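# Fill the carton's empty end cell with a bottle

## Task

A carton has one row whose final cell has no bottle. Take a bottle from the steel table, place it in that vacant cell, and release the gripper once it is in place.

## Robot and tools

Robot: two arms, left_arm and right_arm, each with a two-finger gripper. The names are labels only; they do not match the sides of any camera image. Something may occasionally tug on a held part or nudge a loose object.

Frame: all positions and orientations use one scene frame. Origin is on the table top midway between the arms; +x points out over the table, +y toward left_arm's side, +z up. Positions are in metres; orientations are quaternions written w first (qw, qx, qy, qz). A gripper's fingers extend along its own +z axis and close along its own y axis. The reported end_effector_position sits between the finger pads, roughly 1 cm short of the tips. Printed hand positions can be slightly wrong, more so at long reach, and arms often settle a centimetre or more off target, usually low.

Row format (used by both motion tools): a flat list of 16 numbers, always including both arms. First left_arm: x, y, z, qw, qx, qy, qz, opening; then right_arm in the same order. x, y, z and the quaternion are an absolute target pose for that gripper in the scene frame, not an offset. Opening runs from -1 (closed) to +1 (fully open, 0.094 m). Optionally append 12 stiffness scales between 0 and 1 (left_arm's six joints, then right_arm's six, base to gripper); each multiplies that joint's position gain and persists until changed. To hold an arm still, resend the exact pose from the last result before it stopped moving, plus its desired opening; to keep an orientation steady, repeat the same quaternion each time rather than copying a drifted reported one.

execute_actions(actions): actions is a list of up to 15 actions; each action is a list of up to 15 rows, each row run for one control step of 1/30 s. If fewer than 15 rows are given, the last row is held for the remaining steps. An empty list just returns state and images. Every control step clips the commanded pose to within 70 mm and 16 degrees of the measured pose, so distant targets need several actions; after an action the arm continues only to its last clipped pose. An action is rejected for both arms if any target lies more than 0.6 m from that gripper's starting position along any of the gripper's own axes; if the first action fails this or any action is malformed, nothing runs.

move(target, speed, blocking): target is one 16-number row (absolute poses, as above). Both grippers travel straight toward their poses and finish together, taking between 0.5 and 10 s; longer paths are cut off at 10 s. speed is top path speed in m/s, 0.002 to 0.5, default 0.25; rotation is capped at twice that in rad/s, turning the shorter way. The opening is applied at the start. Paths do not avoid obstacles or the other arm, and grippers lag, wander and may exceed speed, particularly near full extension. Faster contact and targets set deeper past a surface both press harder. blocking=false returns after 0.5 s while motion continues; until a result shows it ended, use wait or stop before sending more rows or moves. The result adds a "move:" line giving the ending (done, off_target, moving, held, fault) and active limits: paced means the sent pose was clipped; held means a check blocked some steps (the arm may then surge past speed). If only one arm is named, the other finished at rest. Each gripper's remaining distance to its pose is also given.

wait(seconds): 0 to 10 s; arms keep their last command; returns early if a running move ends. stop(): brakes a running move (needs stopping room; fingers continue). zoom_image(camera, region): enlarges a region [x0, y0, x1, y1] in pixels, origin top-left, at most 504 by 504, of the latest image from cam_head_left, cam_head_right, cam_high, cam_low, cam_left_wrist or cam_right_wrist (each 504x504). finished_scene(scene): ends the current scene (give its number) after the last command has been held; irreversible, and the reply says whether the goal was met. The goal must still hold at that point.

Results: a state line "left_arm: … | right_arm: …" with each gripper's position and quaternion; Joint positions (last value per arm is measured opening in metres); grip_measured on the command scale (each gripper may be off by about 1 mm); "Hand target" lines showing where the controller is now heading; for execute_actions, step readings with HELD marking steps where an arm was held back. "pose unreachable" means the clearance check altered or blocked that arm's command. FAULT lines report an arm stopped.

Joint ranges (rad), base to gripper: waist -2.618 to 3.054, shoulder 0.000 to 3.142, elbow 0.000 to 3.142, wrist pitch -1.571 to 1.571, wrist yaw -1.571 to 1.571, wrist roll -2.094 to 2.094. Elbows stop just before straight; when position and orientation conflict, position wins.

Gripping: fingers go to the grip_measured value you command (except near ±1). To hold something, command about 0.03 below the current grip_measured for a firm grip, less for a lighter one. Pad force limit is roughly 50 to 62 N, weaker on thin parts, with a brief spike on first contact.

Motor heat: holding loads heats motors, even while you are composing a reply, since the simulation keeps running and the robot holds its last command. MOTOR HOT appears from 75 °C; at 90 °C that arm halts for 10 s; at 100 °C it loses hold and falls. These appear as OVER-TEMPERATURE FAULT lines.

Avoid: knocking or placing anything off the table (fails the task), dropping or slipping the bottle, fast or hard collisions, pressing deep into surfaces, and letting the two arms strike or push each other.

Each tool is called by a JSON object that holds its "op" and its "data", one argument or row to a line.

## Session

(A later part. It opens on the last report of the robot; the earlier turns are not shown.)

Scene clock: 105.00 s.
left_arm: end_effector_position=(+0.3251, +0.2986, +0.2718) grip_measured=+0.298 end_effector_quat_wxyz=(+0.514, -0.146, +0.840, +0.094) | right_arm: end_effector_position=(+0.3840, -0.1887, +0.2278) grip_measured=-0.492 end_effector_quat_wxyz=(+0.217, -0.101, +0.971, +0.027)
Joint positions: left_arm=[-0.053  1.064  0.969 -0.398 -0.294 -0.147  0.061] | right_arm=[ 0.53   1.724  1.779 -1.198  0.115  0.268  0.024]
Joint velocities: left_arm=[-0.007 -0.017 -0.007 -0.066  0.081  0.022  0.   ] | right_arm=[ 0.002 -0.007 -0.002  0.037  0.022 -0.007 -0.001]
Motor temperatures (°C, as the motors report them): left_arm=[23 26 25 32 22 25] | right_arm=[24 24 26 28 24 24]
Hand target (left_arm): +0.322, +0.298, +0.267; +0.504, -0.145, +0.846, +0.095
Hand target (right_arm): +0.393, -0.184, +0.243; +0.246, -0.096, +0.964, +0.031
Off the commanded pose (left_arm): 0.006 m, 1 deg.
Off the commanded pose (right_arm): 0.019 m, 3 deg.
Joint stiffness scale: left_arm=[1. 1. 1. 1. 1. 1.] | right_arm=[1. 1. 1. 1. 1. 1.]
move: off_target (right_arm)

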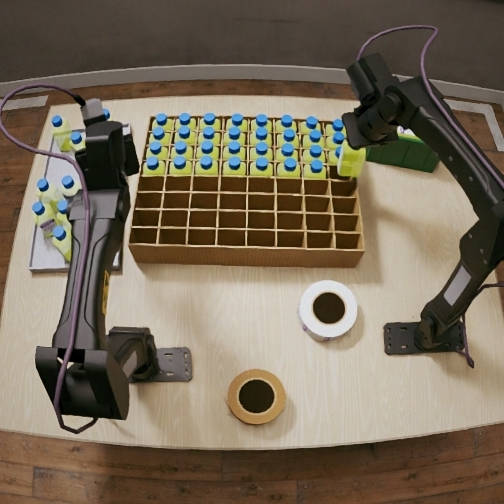

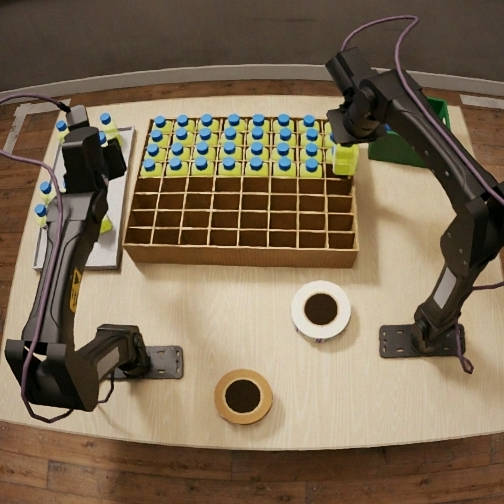

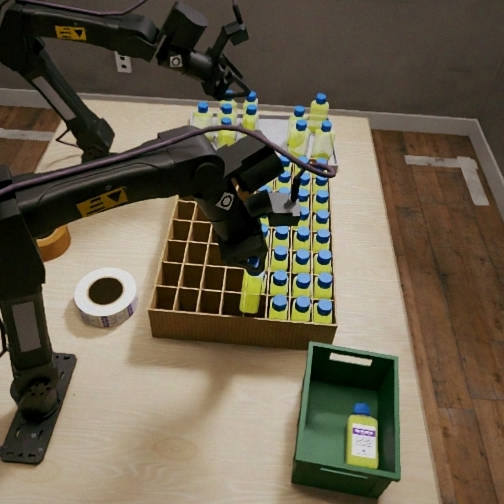

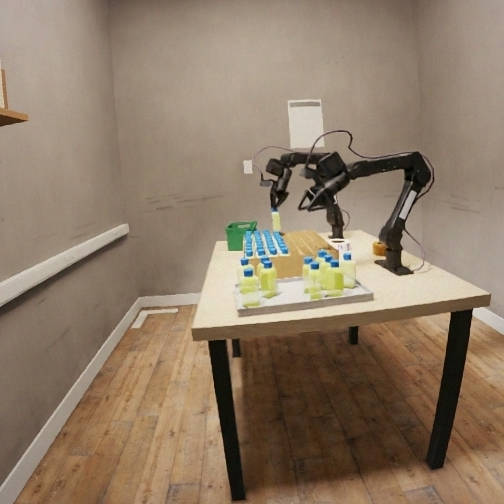

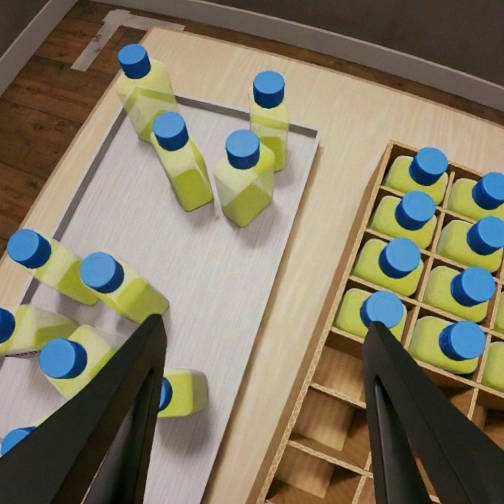

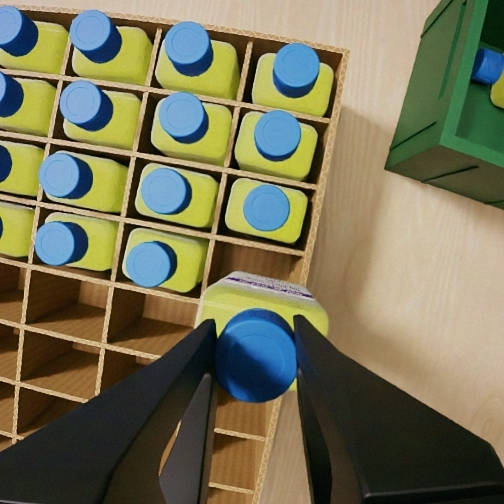

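{"op": "move", "data": {
  "target": [0.3223, 0.2985, 0.2667, 0.504, -0.145, 0.846, 0.095, 0.3, 0.400, -0.179, 0.272, 0.2458, -0.0956, 0.9641, 0.0304, -0.53],
  "speed": 0.06
}}

{"op": "move", "data": {
  "target": [0.3223, 0.2985, 0.2667, 0.504, -0.145, 0.846, 0.095, 0.3, 0.400, -0.179, 0.243, 0.2458, -0.0956, 0.9641, 0.0304, -0.53],
  "speed": 0.05
}}

{"op": "zoom_image", "data": {
  "camera": "cam_high",
  "region": [190, 230, 350, 350]
}}

{"op": "zoom_image", "data": {
  "camera": "cam_head_right",
  "region": [270, 100, 400, 210]
}}

Scene clock: 109.53 s.
left_arm: end_effector_position=(+0.3253, +0.2986, +0.2721) grip_measured=+0.298 end_effector_quat_wxyz=(+0.515, -0.146, +0.839, +0.093) | right_arm: end_effector_position=(+0.3964, -0.1809, +0.2639) grip_measured=-0.492 end_effector_quat_wxyz=(+0.235, -0.099, +0.967, +0.034)
Joint positions: left_arm=[-0.053  1.064  0.969 -0.396 -0.294 -0.147  0.061] | right_arm=[ 0.534  1.803  2.011 -1.315  0.119  0.272  0.024]
Joint velocities: left_arm=[ 0.017  0.002 -0.022 -0.022  0.066  0.022 -0.002] | right_arm=[-0.012 -0.002  0.012  0.066 -0.051 -0.081  0.   ]
Motor temperatures (°C, as the motors report them): left_arm=[23 25 25 32 22 25] | right_arm=[24 24 27 28 24 24]
Hand target (left_arm): +0.322, +0.298, +0.267; +0.504, -0.145, +0.846, +0.095
Hand target (right_arm): +0.399, -0.180, +0.272; +0.246, -0.096, +0.964, +0.031
Off the commanded pose (left_arm): 0.006 m, 1 deg.
Off the commanded pose (right_arm): 0.009 m, 1 deg.
Joint stiffness scale: left_arm=[1. 1. 1. 1. 1. 1.] | right_arm=[1. 1. 1. 1. 1. 1.]
move: done

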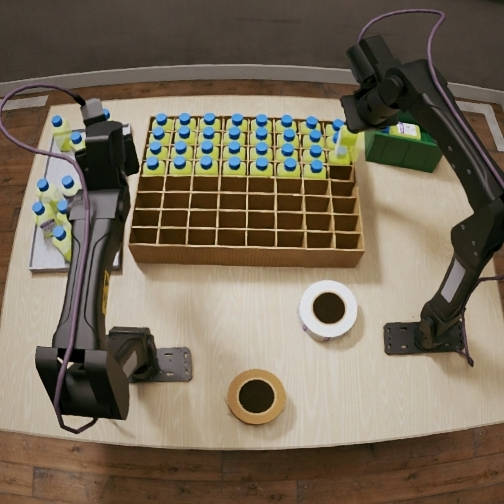

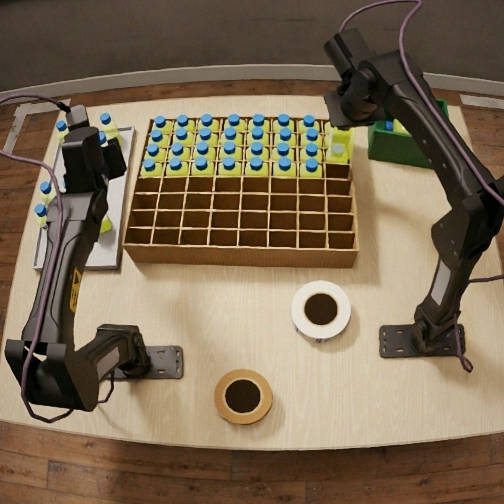

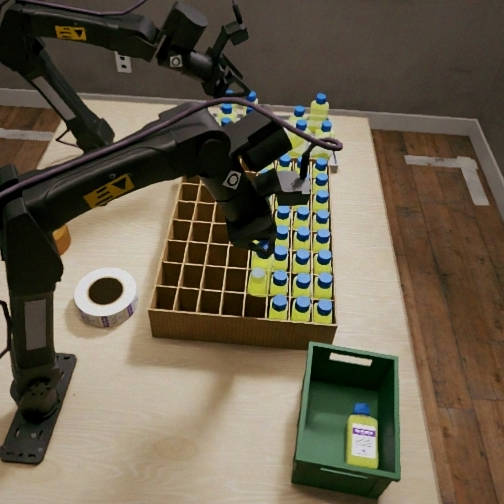

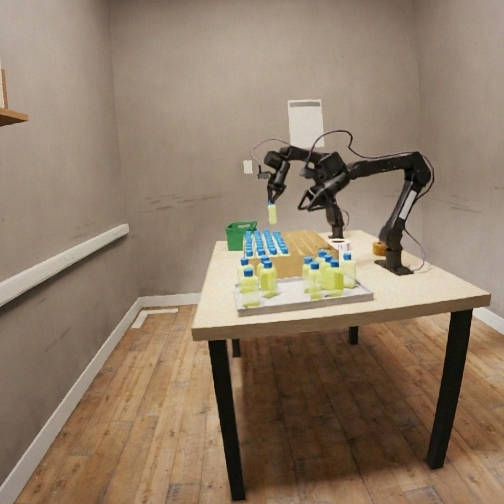

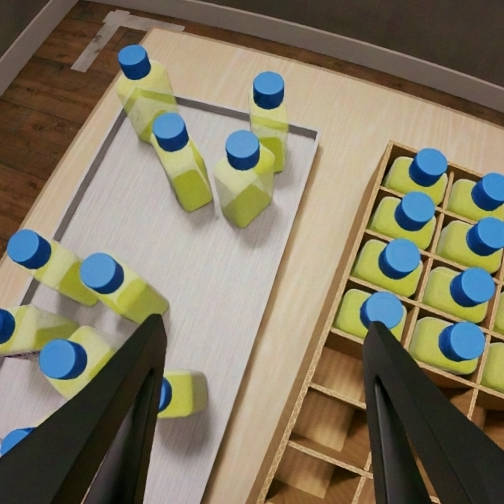

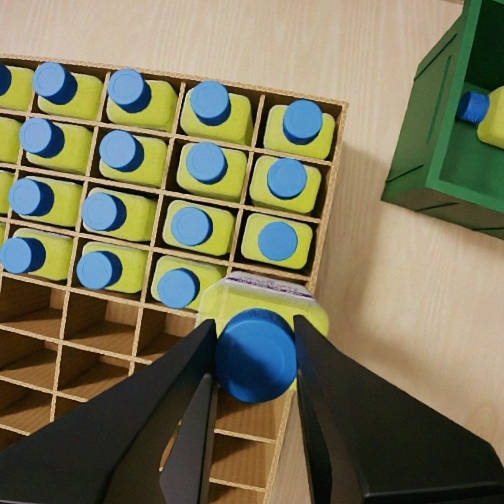

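Scene clock: 110.53 s.
left_arm: end_effector_position=(+0.3253, +0.2986, +0.2721) grip_measured=+0.298 end_effector_quat_wxyz=(+0.515, -0.146, +0.839, +0.093) | right_arm: end_effector_position=(+0.3998, -0.1791, +0.2266) grip_measured=-0.492 end_effector_quat_wxyz=(+0.216, -0.100, +0.971, +0.026)
Joint positions: left_arm=[-0.053  1.064  0.969 -0.396 -0.294 -0.147  0.061] | right_arm=[ 0.534  1.803  1.871 -1.216  0.119  0.274  0.024]
Joint velocities: left_arm=[ 0.012  0.002 -0.007 -0.037 -0.022  0.007  0.   ] | right_arm=[ 0.002 -0.007  0.007  0.022  0.022 -0.037 -0.   ]
Motor temperatures (°C, as the motors report them): left_arm=[23 25 25 32 22 25] | right_arm=[24 24 26 28 24 24]
Hand target (left_arm): +0.322, +0.298, +0.267; +0.504, -0.145, +0.846, +0.095
Hand target (right_arm): +0.400, -0.179, +0.243; +0.245, -0.095, +0.964, +0.031
Off the commanded pose (left_arm): 0.006 m, 1 deg.
Off the commanded pose (right_arm): 0.016 m, 4 deg.
Joint stiffness scale: left_arm=[1. 1. 1. 1. 1. 1.] | right_arm=[1. 1. 1. 1. 1. 1.]
move: off_target (right_arm)

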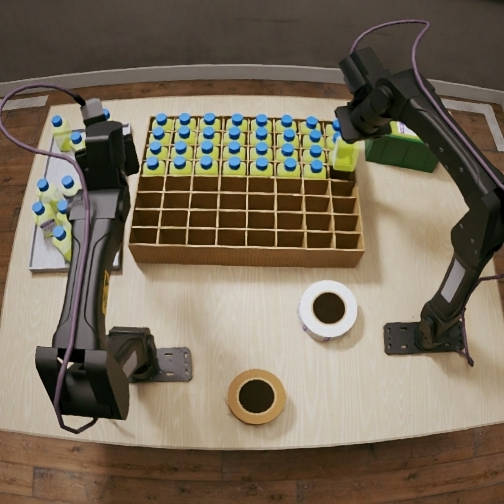

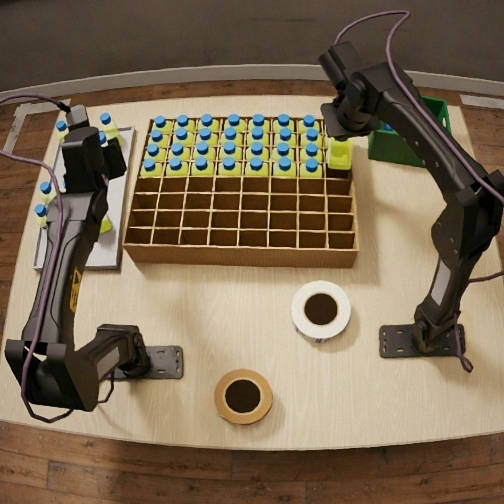

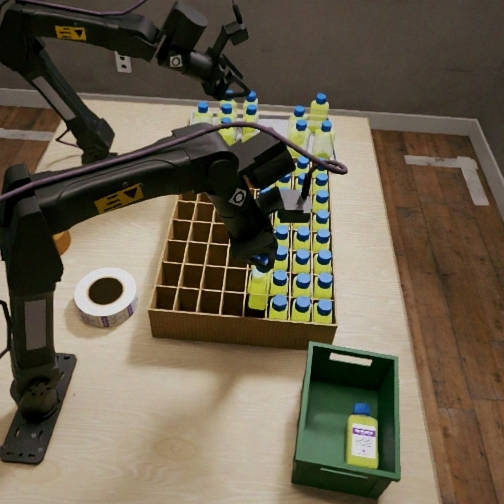

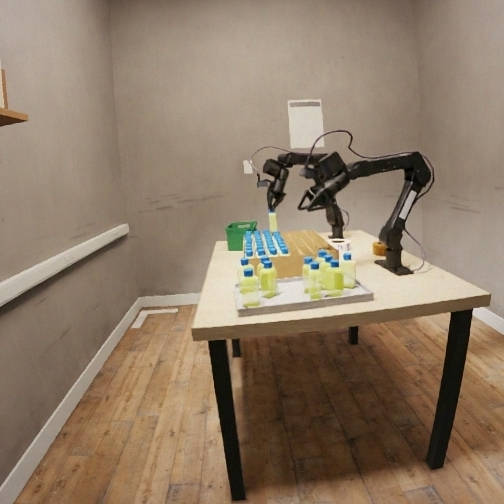

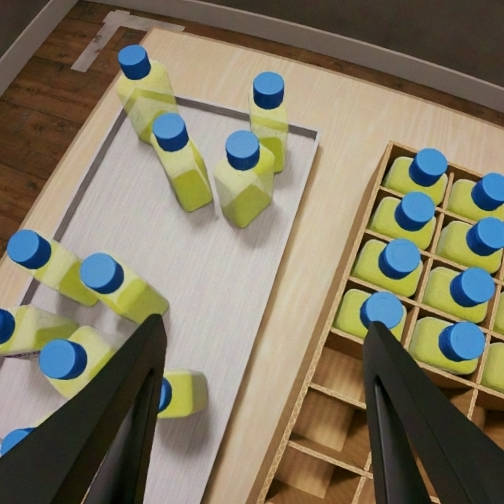

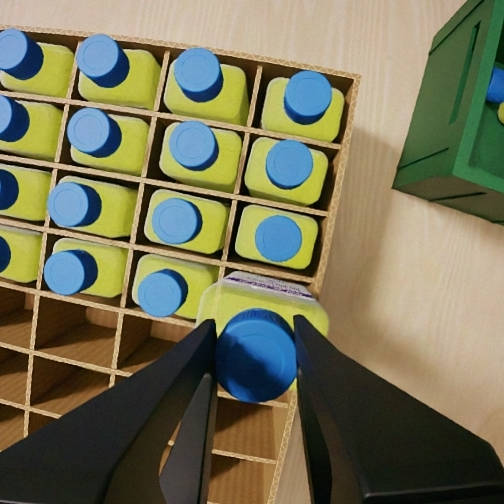

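Region (190, 230, 350, 350) of cam_high's 504x504 image, scaled by 3.150, with more detail than that image has; it fills the top 378 rows of this view, and the rest is white.

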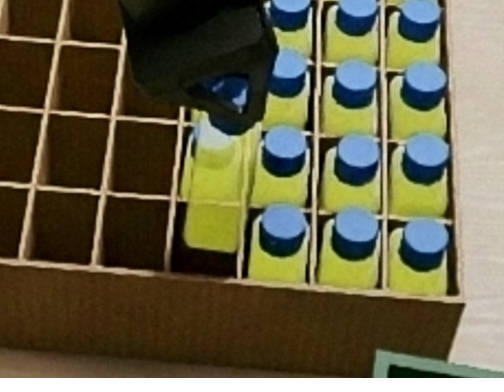

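Region (270, 100, 400, 210) of cam_head_right's 504x504 image, scaled by 3.877, with more detail than that image has; it fills the top 426 rows of this view, and the rest is white.

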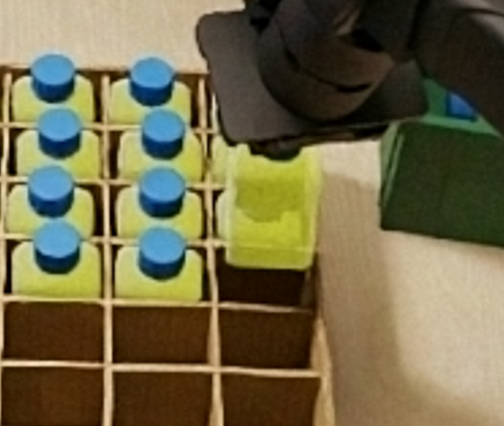

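{"op": "move", "data": {
  "target": [0.3223, 0.2985, 0.2667, 0.504, -0.145, 0.846, 0.095, 0.3, 0.396, -0.179, 0.212, 0.2458, -0.0956, 0.9641, 0.0304, -0.53],
  "speed": 0.03
}}

{"op": "zoom_image", "data": {
  "camera": "cam_high",
  "region": [190, 230, 350, 350]
}}

{"op": "zoom_image", "data": {
  "camera": "cam_head_right",
  "region": [270, 100, 400, 210]
}}

Scene clock: 113.10 s.
left_arm: end_effector_position=(+0.3253, +0.2986, +0.2722) grip_measured=+0.298 end_effector_quat_wxyz=(+0.515, -0.146, +0.839, +0.093) | right_arm: end_effector_position=(+0.3943, -0.1803, +0.1975) grip_measured=-0.492 end_effector_quat_wxyz=(+0.217, -0.100, +0.971, +0.026)
Joint positions: left_arm=[-0.053  1.064  0.969 -0.396 -0.294 -0.147  0.061] | right_arm=[ 0.539  1.75   1.687 -1.084  0.122  0.278  0.024]
Joint velocities: left_arm=[-0.007  0.002 -0.012 -0.037 -0.037  0.037  0.   ] | right_arm=[ 0.017 -0.002 -0.027 -0.022  0.007  0.051 -0.   ]
Motor temperatures (°C, as the motors report them): left_arm=[23 25 25 32 22 25] | right_arm=[24 25 26 28 24 24]
Hand target (left_arm): +0.322, +0.298, +0.267; +0.504, -0.145, +0.846, +0.095
Hand target (right_arm): +0.396, -0.179, +0.212; +0.245, -0.096, +0.964, +0.031
Off the commanded pose (left_arm): 0.006 m, 2 deg.
Off the commanded pose (right_arm): 0.015 m, 3 deg.
Joint stiffness scale: left_arm=[1. 1. 1. 1. 1. 1.] | right_arm=[1. 1. 1. 1. 1. 1.]
move: off_target (right_arm)

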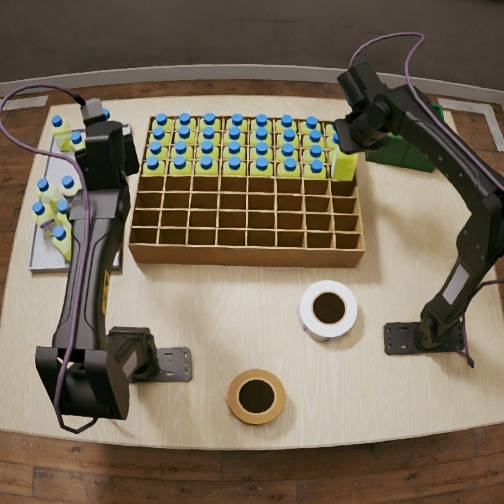

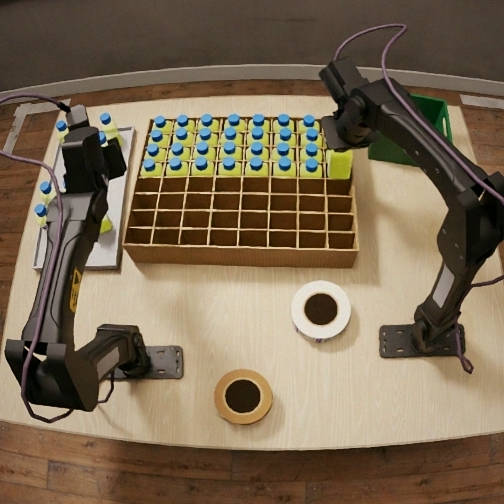

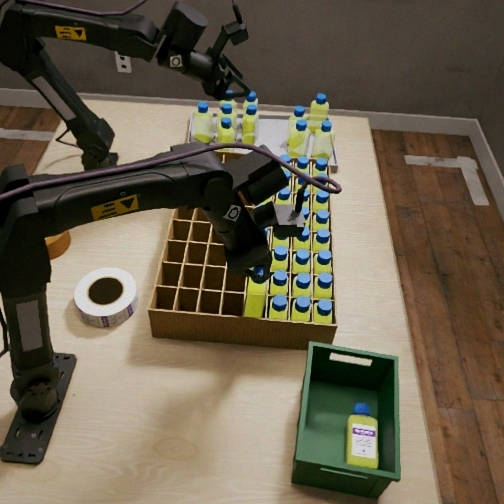

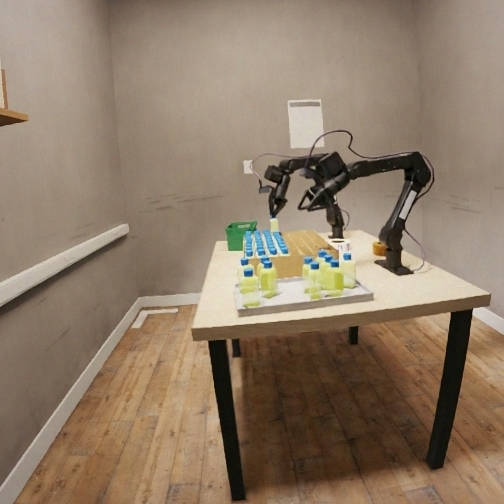

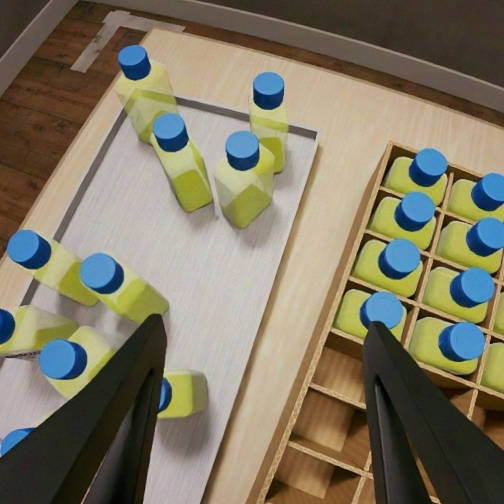

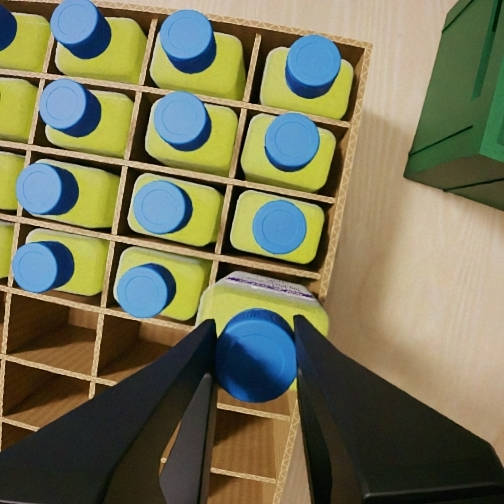

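Region (190, 230, 350, 350) of cam_high's 504x504 image, scaled by 3.150, with more detail than that image has; it fills the top 378 rows of this view, and the rest is white.

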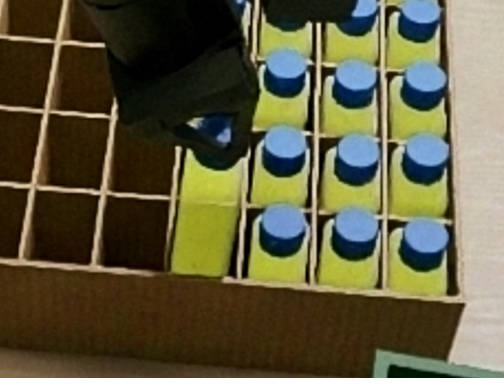

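Region (270, 100, 400, 210) of cam_head_right's 504x504 image, scaled by 3.877, with more detail than that image has; it fills the top 426 rows of this view, and the rest is white.

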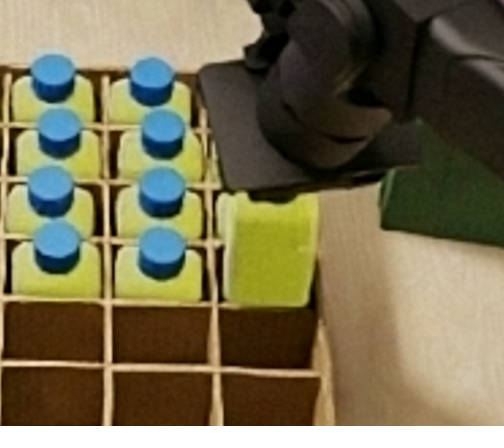

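{"op": "move", "data": {
  "target": [0.3223, 0.2985, 0.2667, 0.504, -0.145, 0.846, 0.095, 0.3, 0.395, -0.179, 0.145, 0.2458, -0.0956, 0.9641, 0.0304, -0.53],
  "speed": 0.04
}}

{"op": "zoom_image", "data": {
  "camera": "cam_high",
  "region": [190, 230, 350, 350]
}}

{"op": "zoom_image", "data": {
  "camera": "cam_head_right",
  "region": [270, 100, 400, 210]
}}

Scene clock: 115.57 s.
left_arm: end_effector_position=(+0.3253, +0.2986, +0.2722) grip_measured=+0.298 end_effector_quat_wxyz=(+0.515, -0.146, +0.839, +0.093) | right_arm: end_effector_position=(+0.3940, -0.1812, +0.1320) grip_measured=-0.492 end_effector_quat_wxyz=(+0.221, -0.099, +0.970, +0.025)
Joint positions: left_arm=[-0.053  1.064  0.969 -0.396 -0.294 -0.147  0.061] | right_arm=[ 0.539  1.73   1.399 -0.808  0.125  0.279  0.024]
Joint velocities: left_arm=[-0.007 -0.017  0.012  0.022 -0.022 -0.007 -0.   ] | right_arm=[-0.017 -0.007 -0.012 -0.051  0.051 -0.022  0.   ]
Motor temperatures (°C, as the motors report them): left_arm=[23 25 25 32 22 25] | right_arm=[24 25 26 28 24 24]
Hand target (left_arm): +0.322, +0.298, +0.267; +0.504, -0.145, +0.846, +0.095
Hand target (right_arm): +0.396, -0.179, +0.145; +0.245, -0.096, +0.964, +0.031
Off the commanded pose (left_arm): 0.006 m, 2 deg.
Off the commanded pose (right_arm): 0.013 m, 3 deg.
Joint stiffness scale: left_arm=[1. 1. 1. 1. 1. 1.] | right_arm=[1. 1. 1. 1. 1. 1.]
move: off_target (right_arm)

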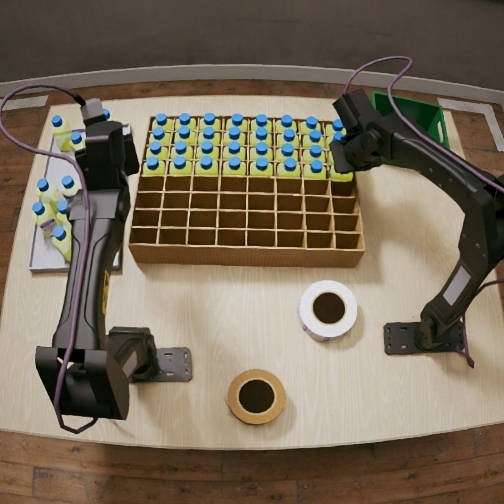

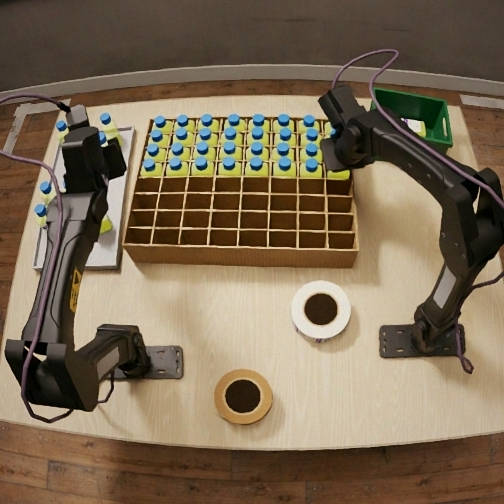

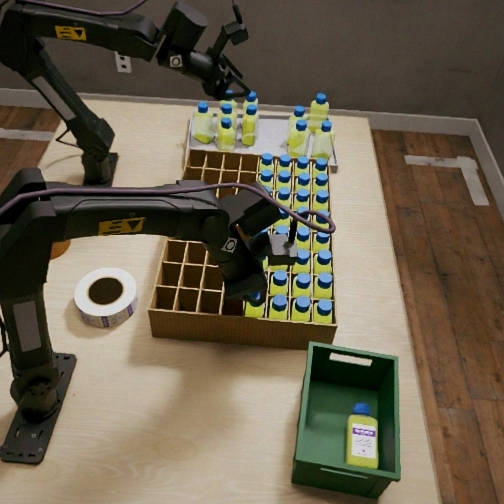

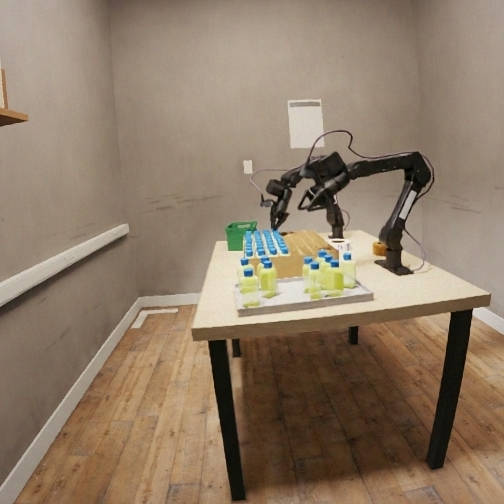

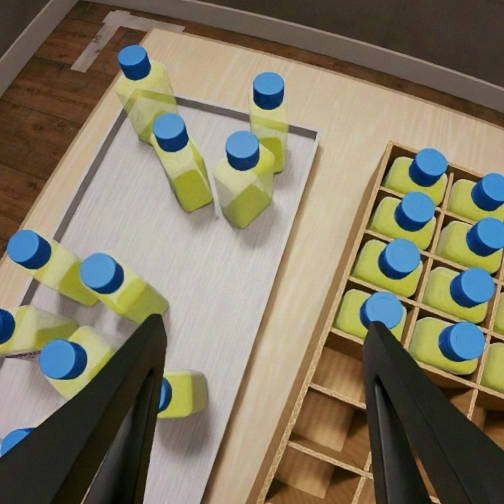

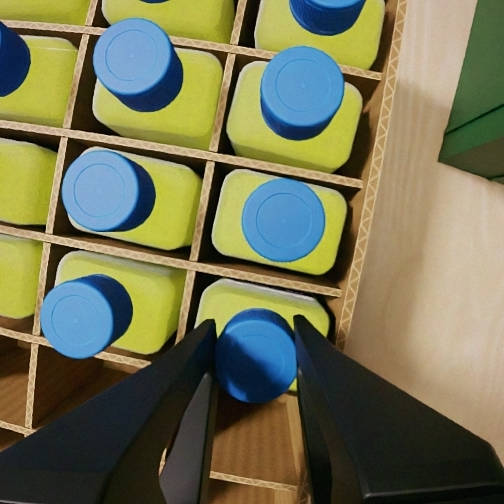

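Region (190, 230, 350, 350) of cam_high's 504x504 image, scaled by 3.150, with more detail than that image has; it fills the top 378 rows of this view, and the rest is white.

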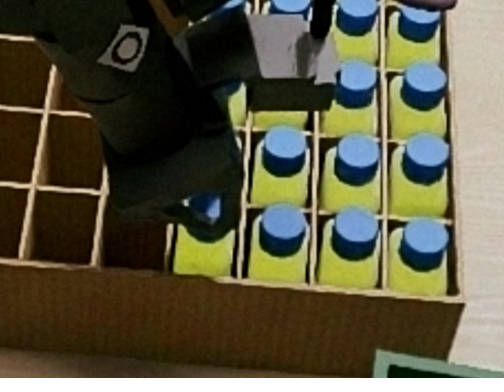

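Region (270, 100, 400, 210) of cam_head_right's 504x504 image, scaled by 3.877, with more detail than that image has; it fills the top 426 rows of this view, and the rest is white.

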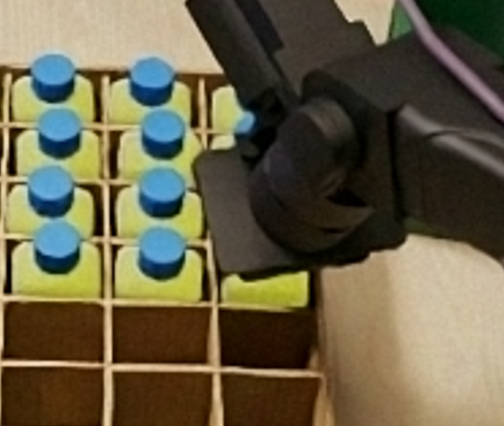

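{"op": "move", "data": {
  "target": [0.3223, 0.2985, 0.2667, 0.504, -0.145, 0.846, 0.095, 0.3, 0.395, -0.179, 0.136, 0.2458, -0.0956, 0.9641, 0.0304, -0.53],
  "speed": 0.02
}}

Scene clock: 124.20 s.
left_arm: end_effector_position=(+0.3253, +0.2986, +0.2723) grip_measured=+0.298 end_effector_quat_wxyz=(+0.515, -0.146, +0.839, +0.093) | right_arm: end_effector_position=(+0.3949, -0.1812, +0.1249) grip_measured=-0.492 end_effector_quat_wxyz=(+0.225, -0.098, +0.969, +0.026)
Joint positions: left_arm=[-0.053  1.064  0.969 -0.395 -0.294 -0.147  0.061] | right_arm=[ 0.539  1.73   1.368 -0.77   0.128  0.279  0.024]
Joint velocities: left_arm=[-0.017 -0.002  0.002 -0.007  0.022 -0.007  0.001] | right_arm=[-0.002  0.007  0.002 -0.007 -0.022 -0.022 -0.001]
Motor temperatures (°C, as the motors report them): left_arm=[23 25 25 32 22 25] | right_arm=[24 27 26 28 24 24]
Hand target (left_arm): +0.322, +0.298, +0.267; +0.504, -0.145, +0.846, +0.095
Hand target (right_arm): +0.395, -0.179, +0.136; +0.245, -0.096, +0.964, +0.031
Off the commanded pose (left_arm): 0.006 m, 2 deg.
Off the commanded pose (right_arm): 0.011 m, 3 deg.
Joint stiffness scale: left_arm=[1. 1. 1. 1. 1. 1.] | right_arm=[1. 1. 1. 1. 1. 1.]
move: off_target (right_arm)

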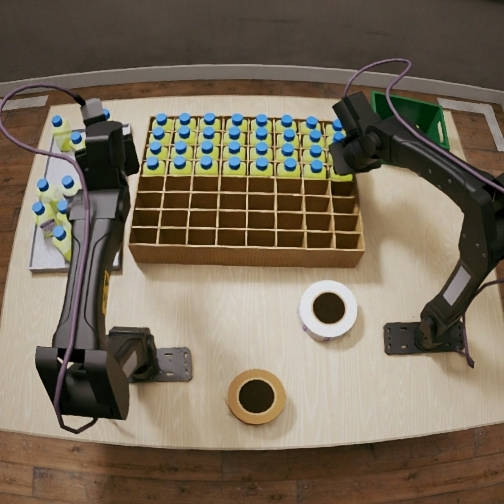

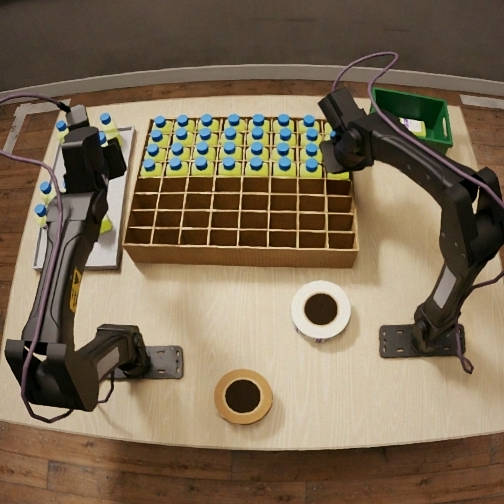

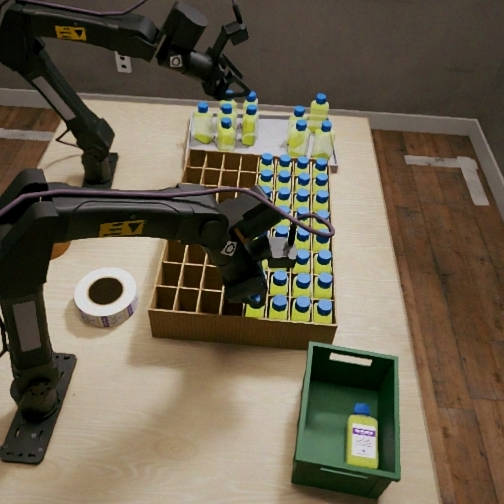

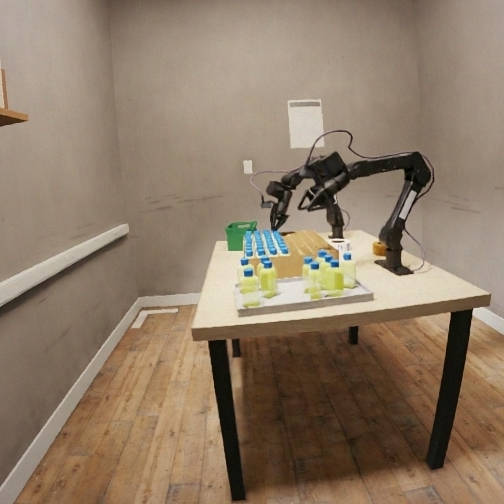

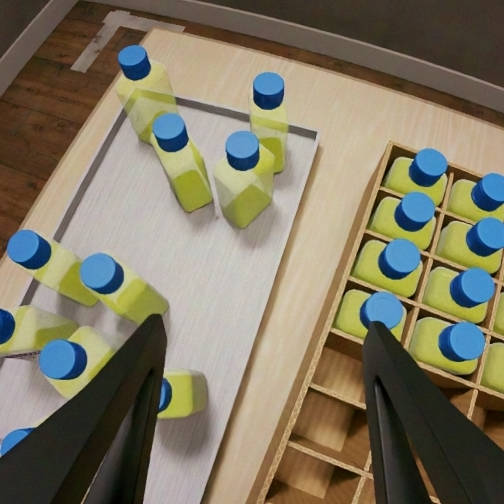

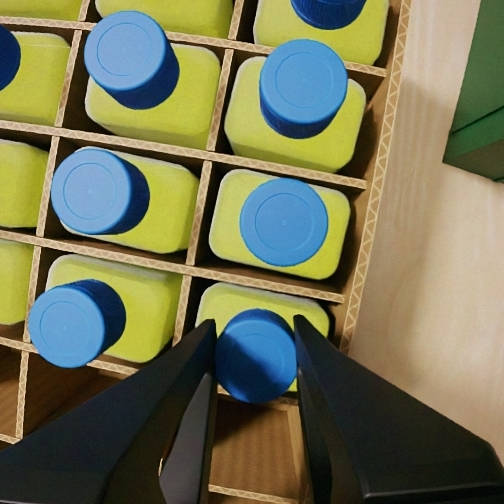

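{"op": "move", "data": {
  "target": [0.3223, 0.2985, 0.2667, 0.504, -0.145, 0.846, 0.095, 0.3, 0.395, -0.179, 0.136, 0.2458, -0.0956, 0.9641, 0.0304, -0.15],
  "speed": 0.02
}}

{"op": "move", "data": {
  "target": [0.3223, 0.2985, 0.2667, 0.504, -0.145, 0.846, 0.095, 0.3, 0.385, -0.185, 0.215, 0.2458, -0.0956, 0.9641, 0.0304, -0.15],
  "speed": 0.08
}}

Scene clock: 126.07 s.
left_arm: end_effector_position=(+0.3253, +0.2986, +0.2722) grip_measured=+0.298 end_effector_quat_wxyz=(+0.515, -0.146, +0.839, +0.093) | right_arm: end_effector_position=(+0.3966, -0.1803, +0.1259) grip_measured=-0.152 end_effector_quat_wxyz=(+0.228, -0.097, +0.968, +0.028)
Joint positions: left_arm=[-0.053  1.064  0.969 -0.396 -0.294 -0.147  0.061] | right_arm=[ 0.539  1.73   1.368 -0.761  0.128  0.279  0.04 ]
Joint velocities: left_arm=[ 0.002 -0.002 -0.007 -0.007  0.007 -0.007 -0.001] | right_arm=[-0.017 -0.012  0.017 -0.037 -0.037  0.022 -0.001]
Motor temperatures (°C, as the motors report them): left_arm=[23 25 25 32 22 25] | right_arm=[24 27 26 28 24 24]
Hand target (left_arm): +0.322, +0.298, +0.267; +0.504, -0.145, +0.846, +0.095
Hand target (right_arm): +0.395, -0.179, +0.136; +0.245, -0.096, +0.964, +0.031
Off the commanded pose (left_arm): 0.006 m, 2 deg.
Off the commanded pose (right_arm): 0.010 m, 2 deg.
Joint stiffness scale: left_arm=[1. 1. 1. 1. 1. 1.] | right_arm=[1. 1. 1. 1. 1. 1.]
move: done

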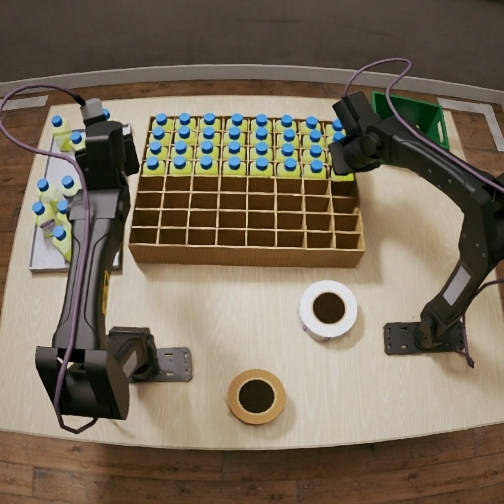

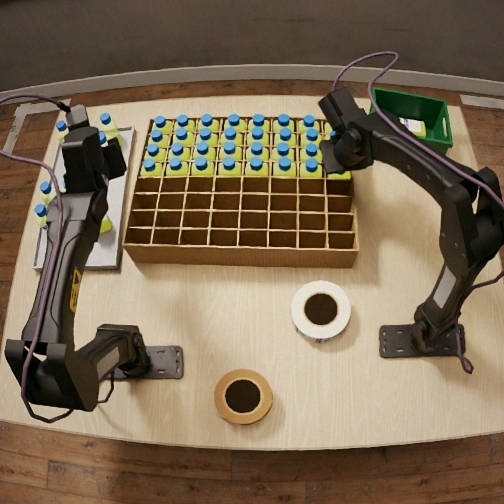

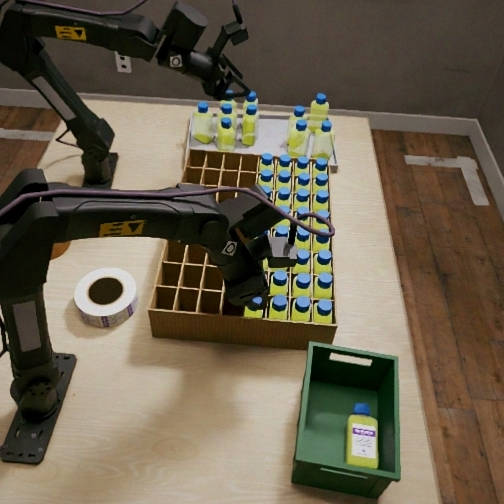

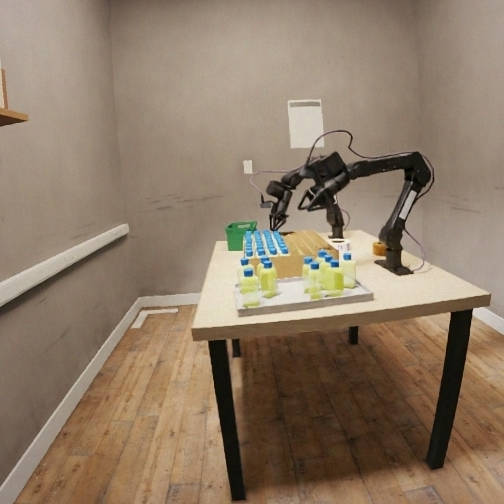

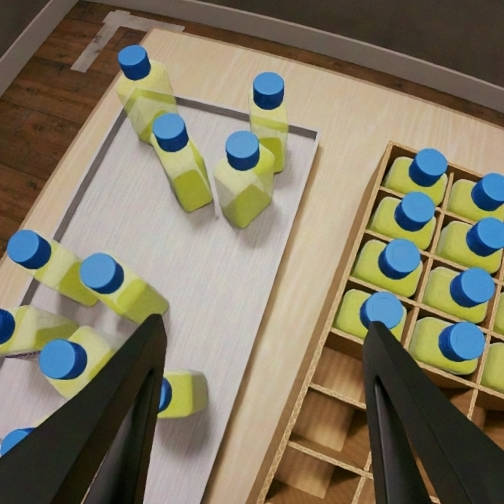

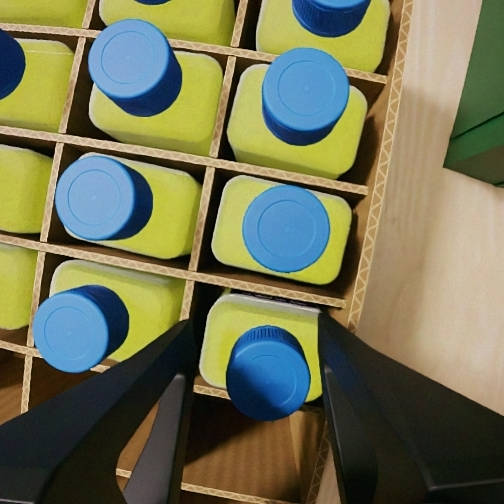

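Scene clock: 127.73 s.
left_arm: end_effector_position=(+0.3253, +0.2986, +0.2722) grip_measured=+0.298 end_effector_quat_wxyz=(+0.515, -0.146, +0.839, +0.093) | right_arm: end_effector_position=(+0.3861, -0.1861, +0.1999) grip_measured=-0.152 end_effector_quat_wxyz=(+0.233, -0.097, +0.967, +0.030)
Joint positions: left_arm=[-0.053  1.064  0.969 -0.396 -0.294 -0.147  0.061] | right_arm=[ 0.539  1.68   1.601 -1.033  0.128  0.279  0.04 ]
Joint velocities: left_arm=[-0.002 -0.012  0.007  0.022  0.022 -0.022  0.   ] | right_arm=[ 0.012  0.002  0.007 -0.081  0.037  0.022 -0.   ]
Motor temperatures (°C, as the motors report them): left_arm=[23 25 25 32 22 25] | right_arm=[24 27 26 28 24 24]
Hand target (left_arm): +0.322, +0.298, +0.267; +0.504, -0.145, +0.846, +0.095
Hand target (right_arm): +0.383, -0.186, +0.215; +0.246, -0.096, +0.964, +0.031
Off the commanded pose (left_arm): 0.006 m, 2 deg.
Off the commanded pose (right_arm): 0.015 m, 1 deg.
Joint stiffness scale: left_arm=[1. 1. 1. 1. 1. 1.] | right_arm=[1. 1. 1. 1. 1. 1.]
move: off_target (right_arm)

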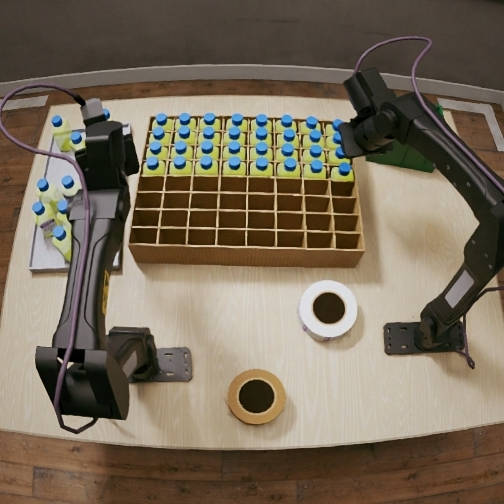

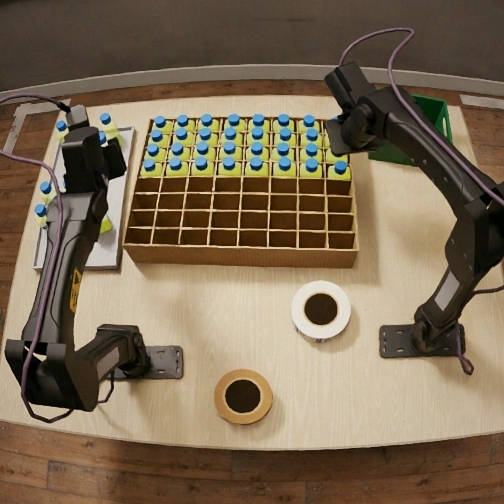

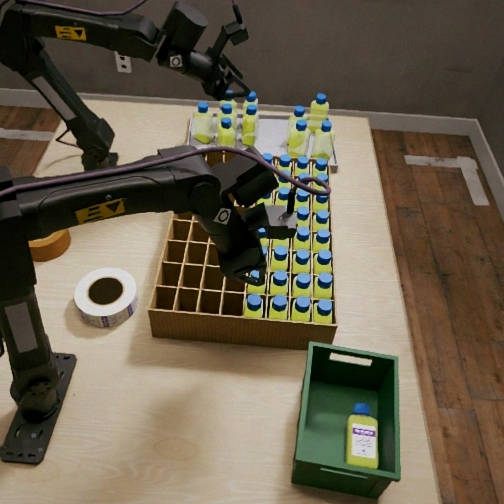

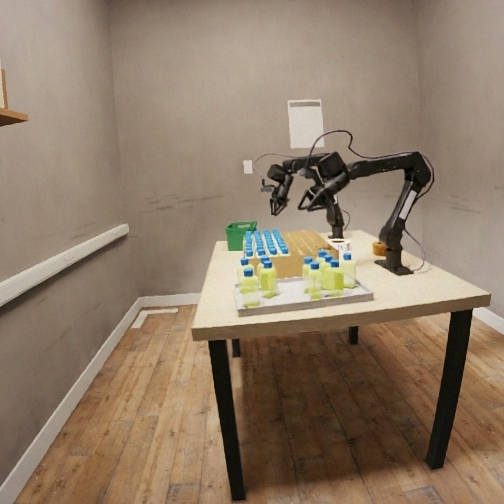

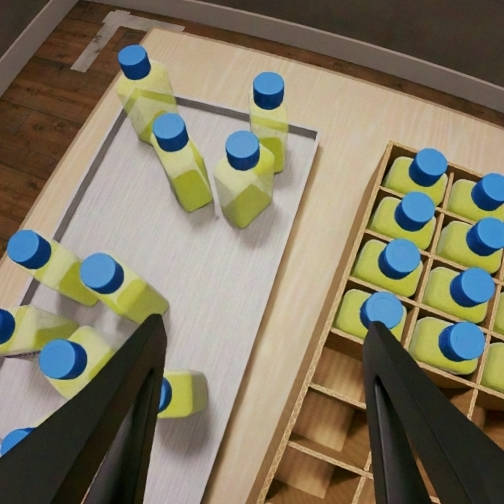

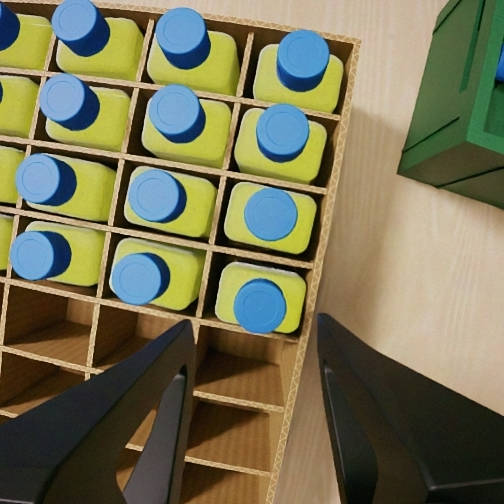

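The bottle is seated in the cell. Ending scene 1.

{"op": "finished_scene", "data": {
  "scene": 1
}}

The scene is finished: the task was done.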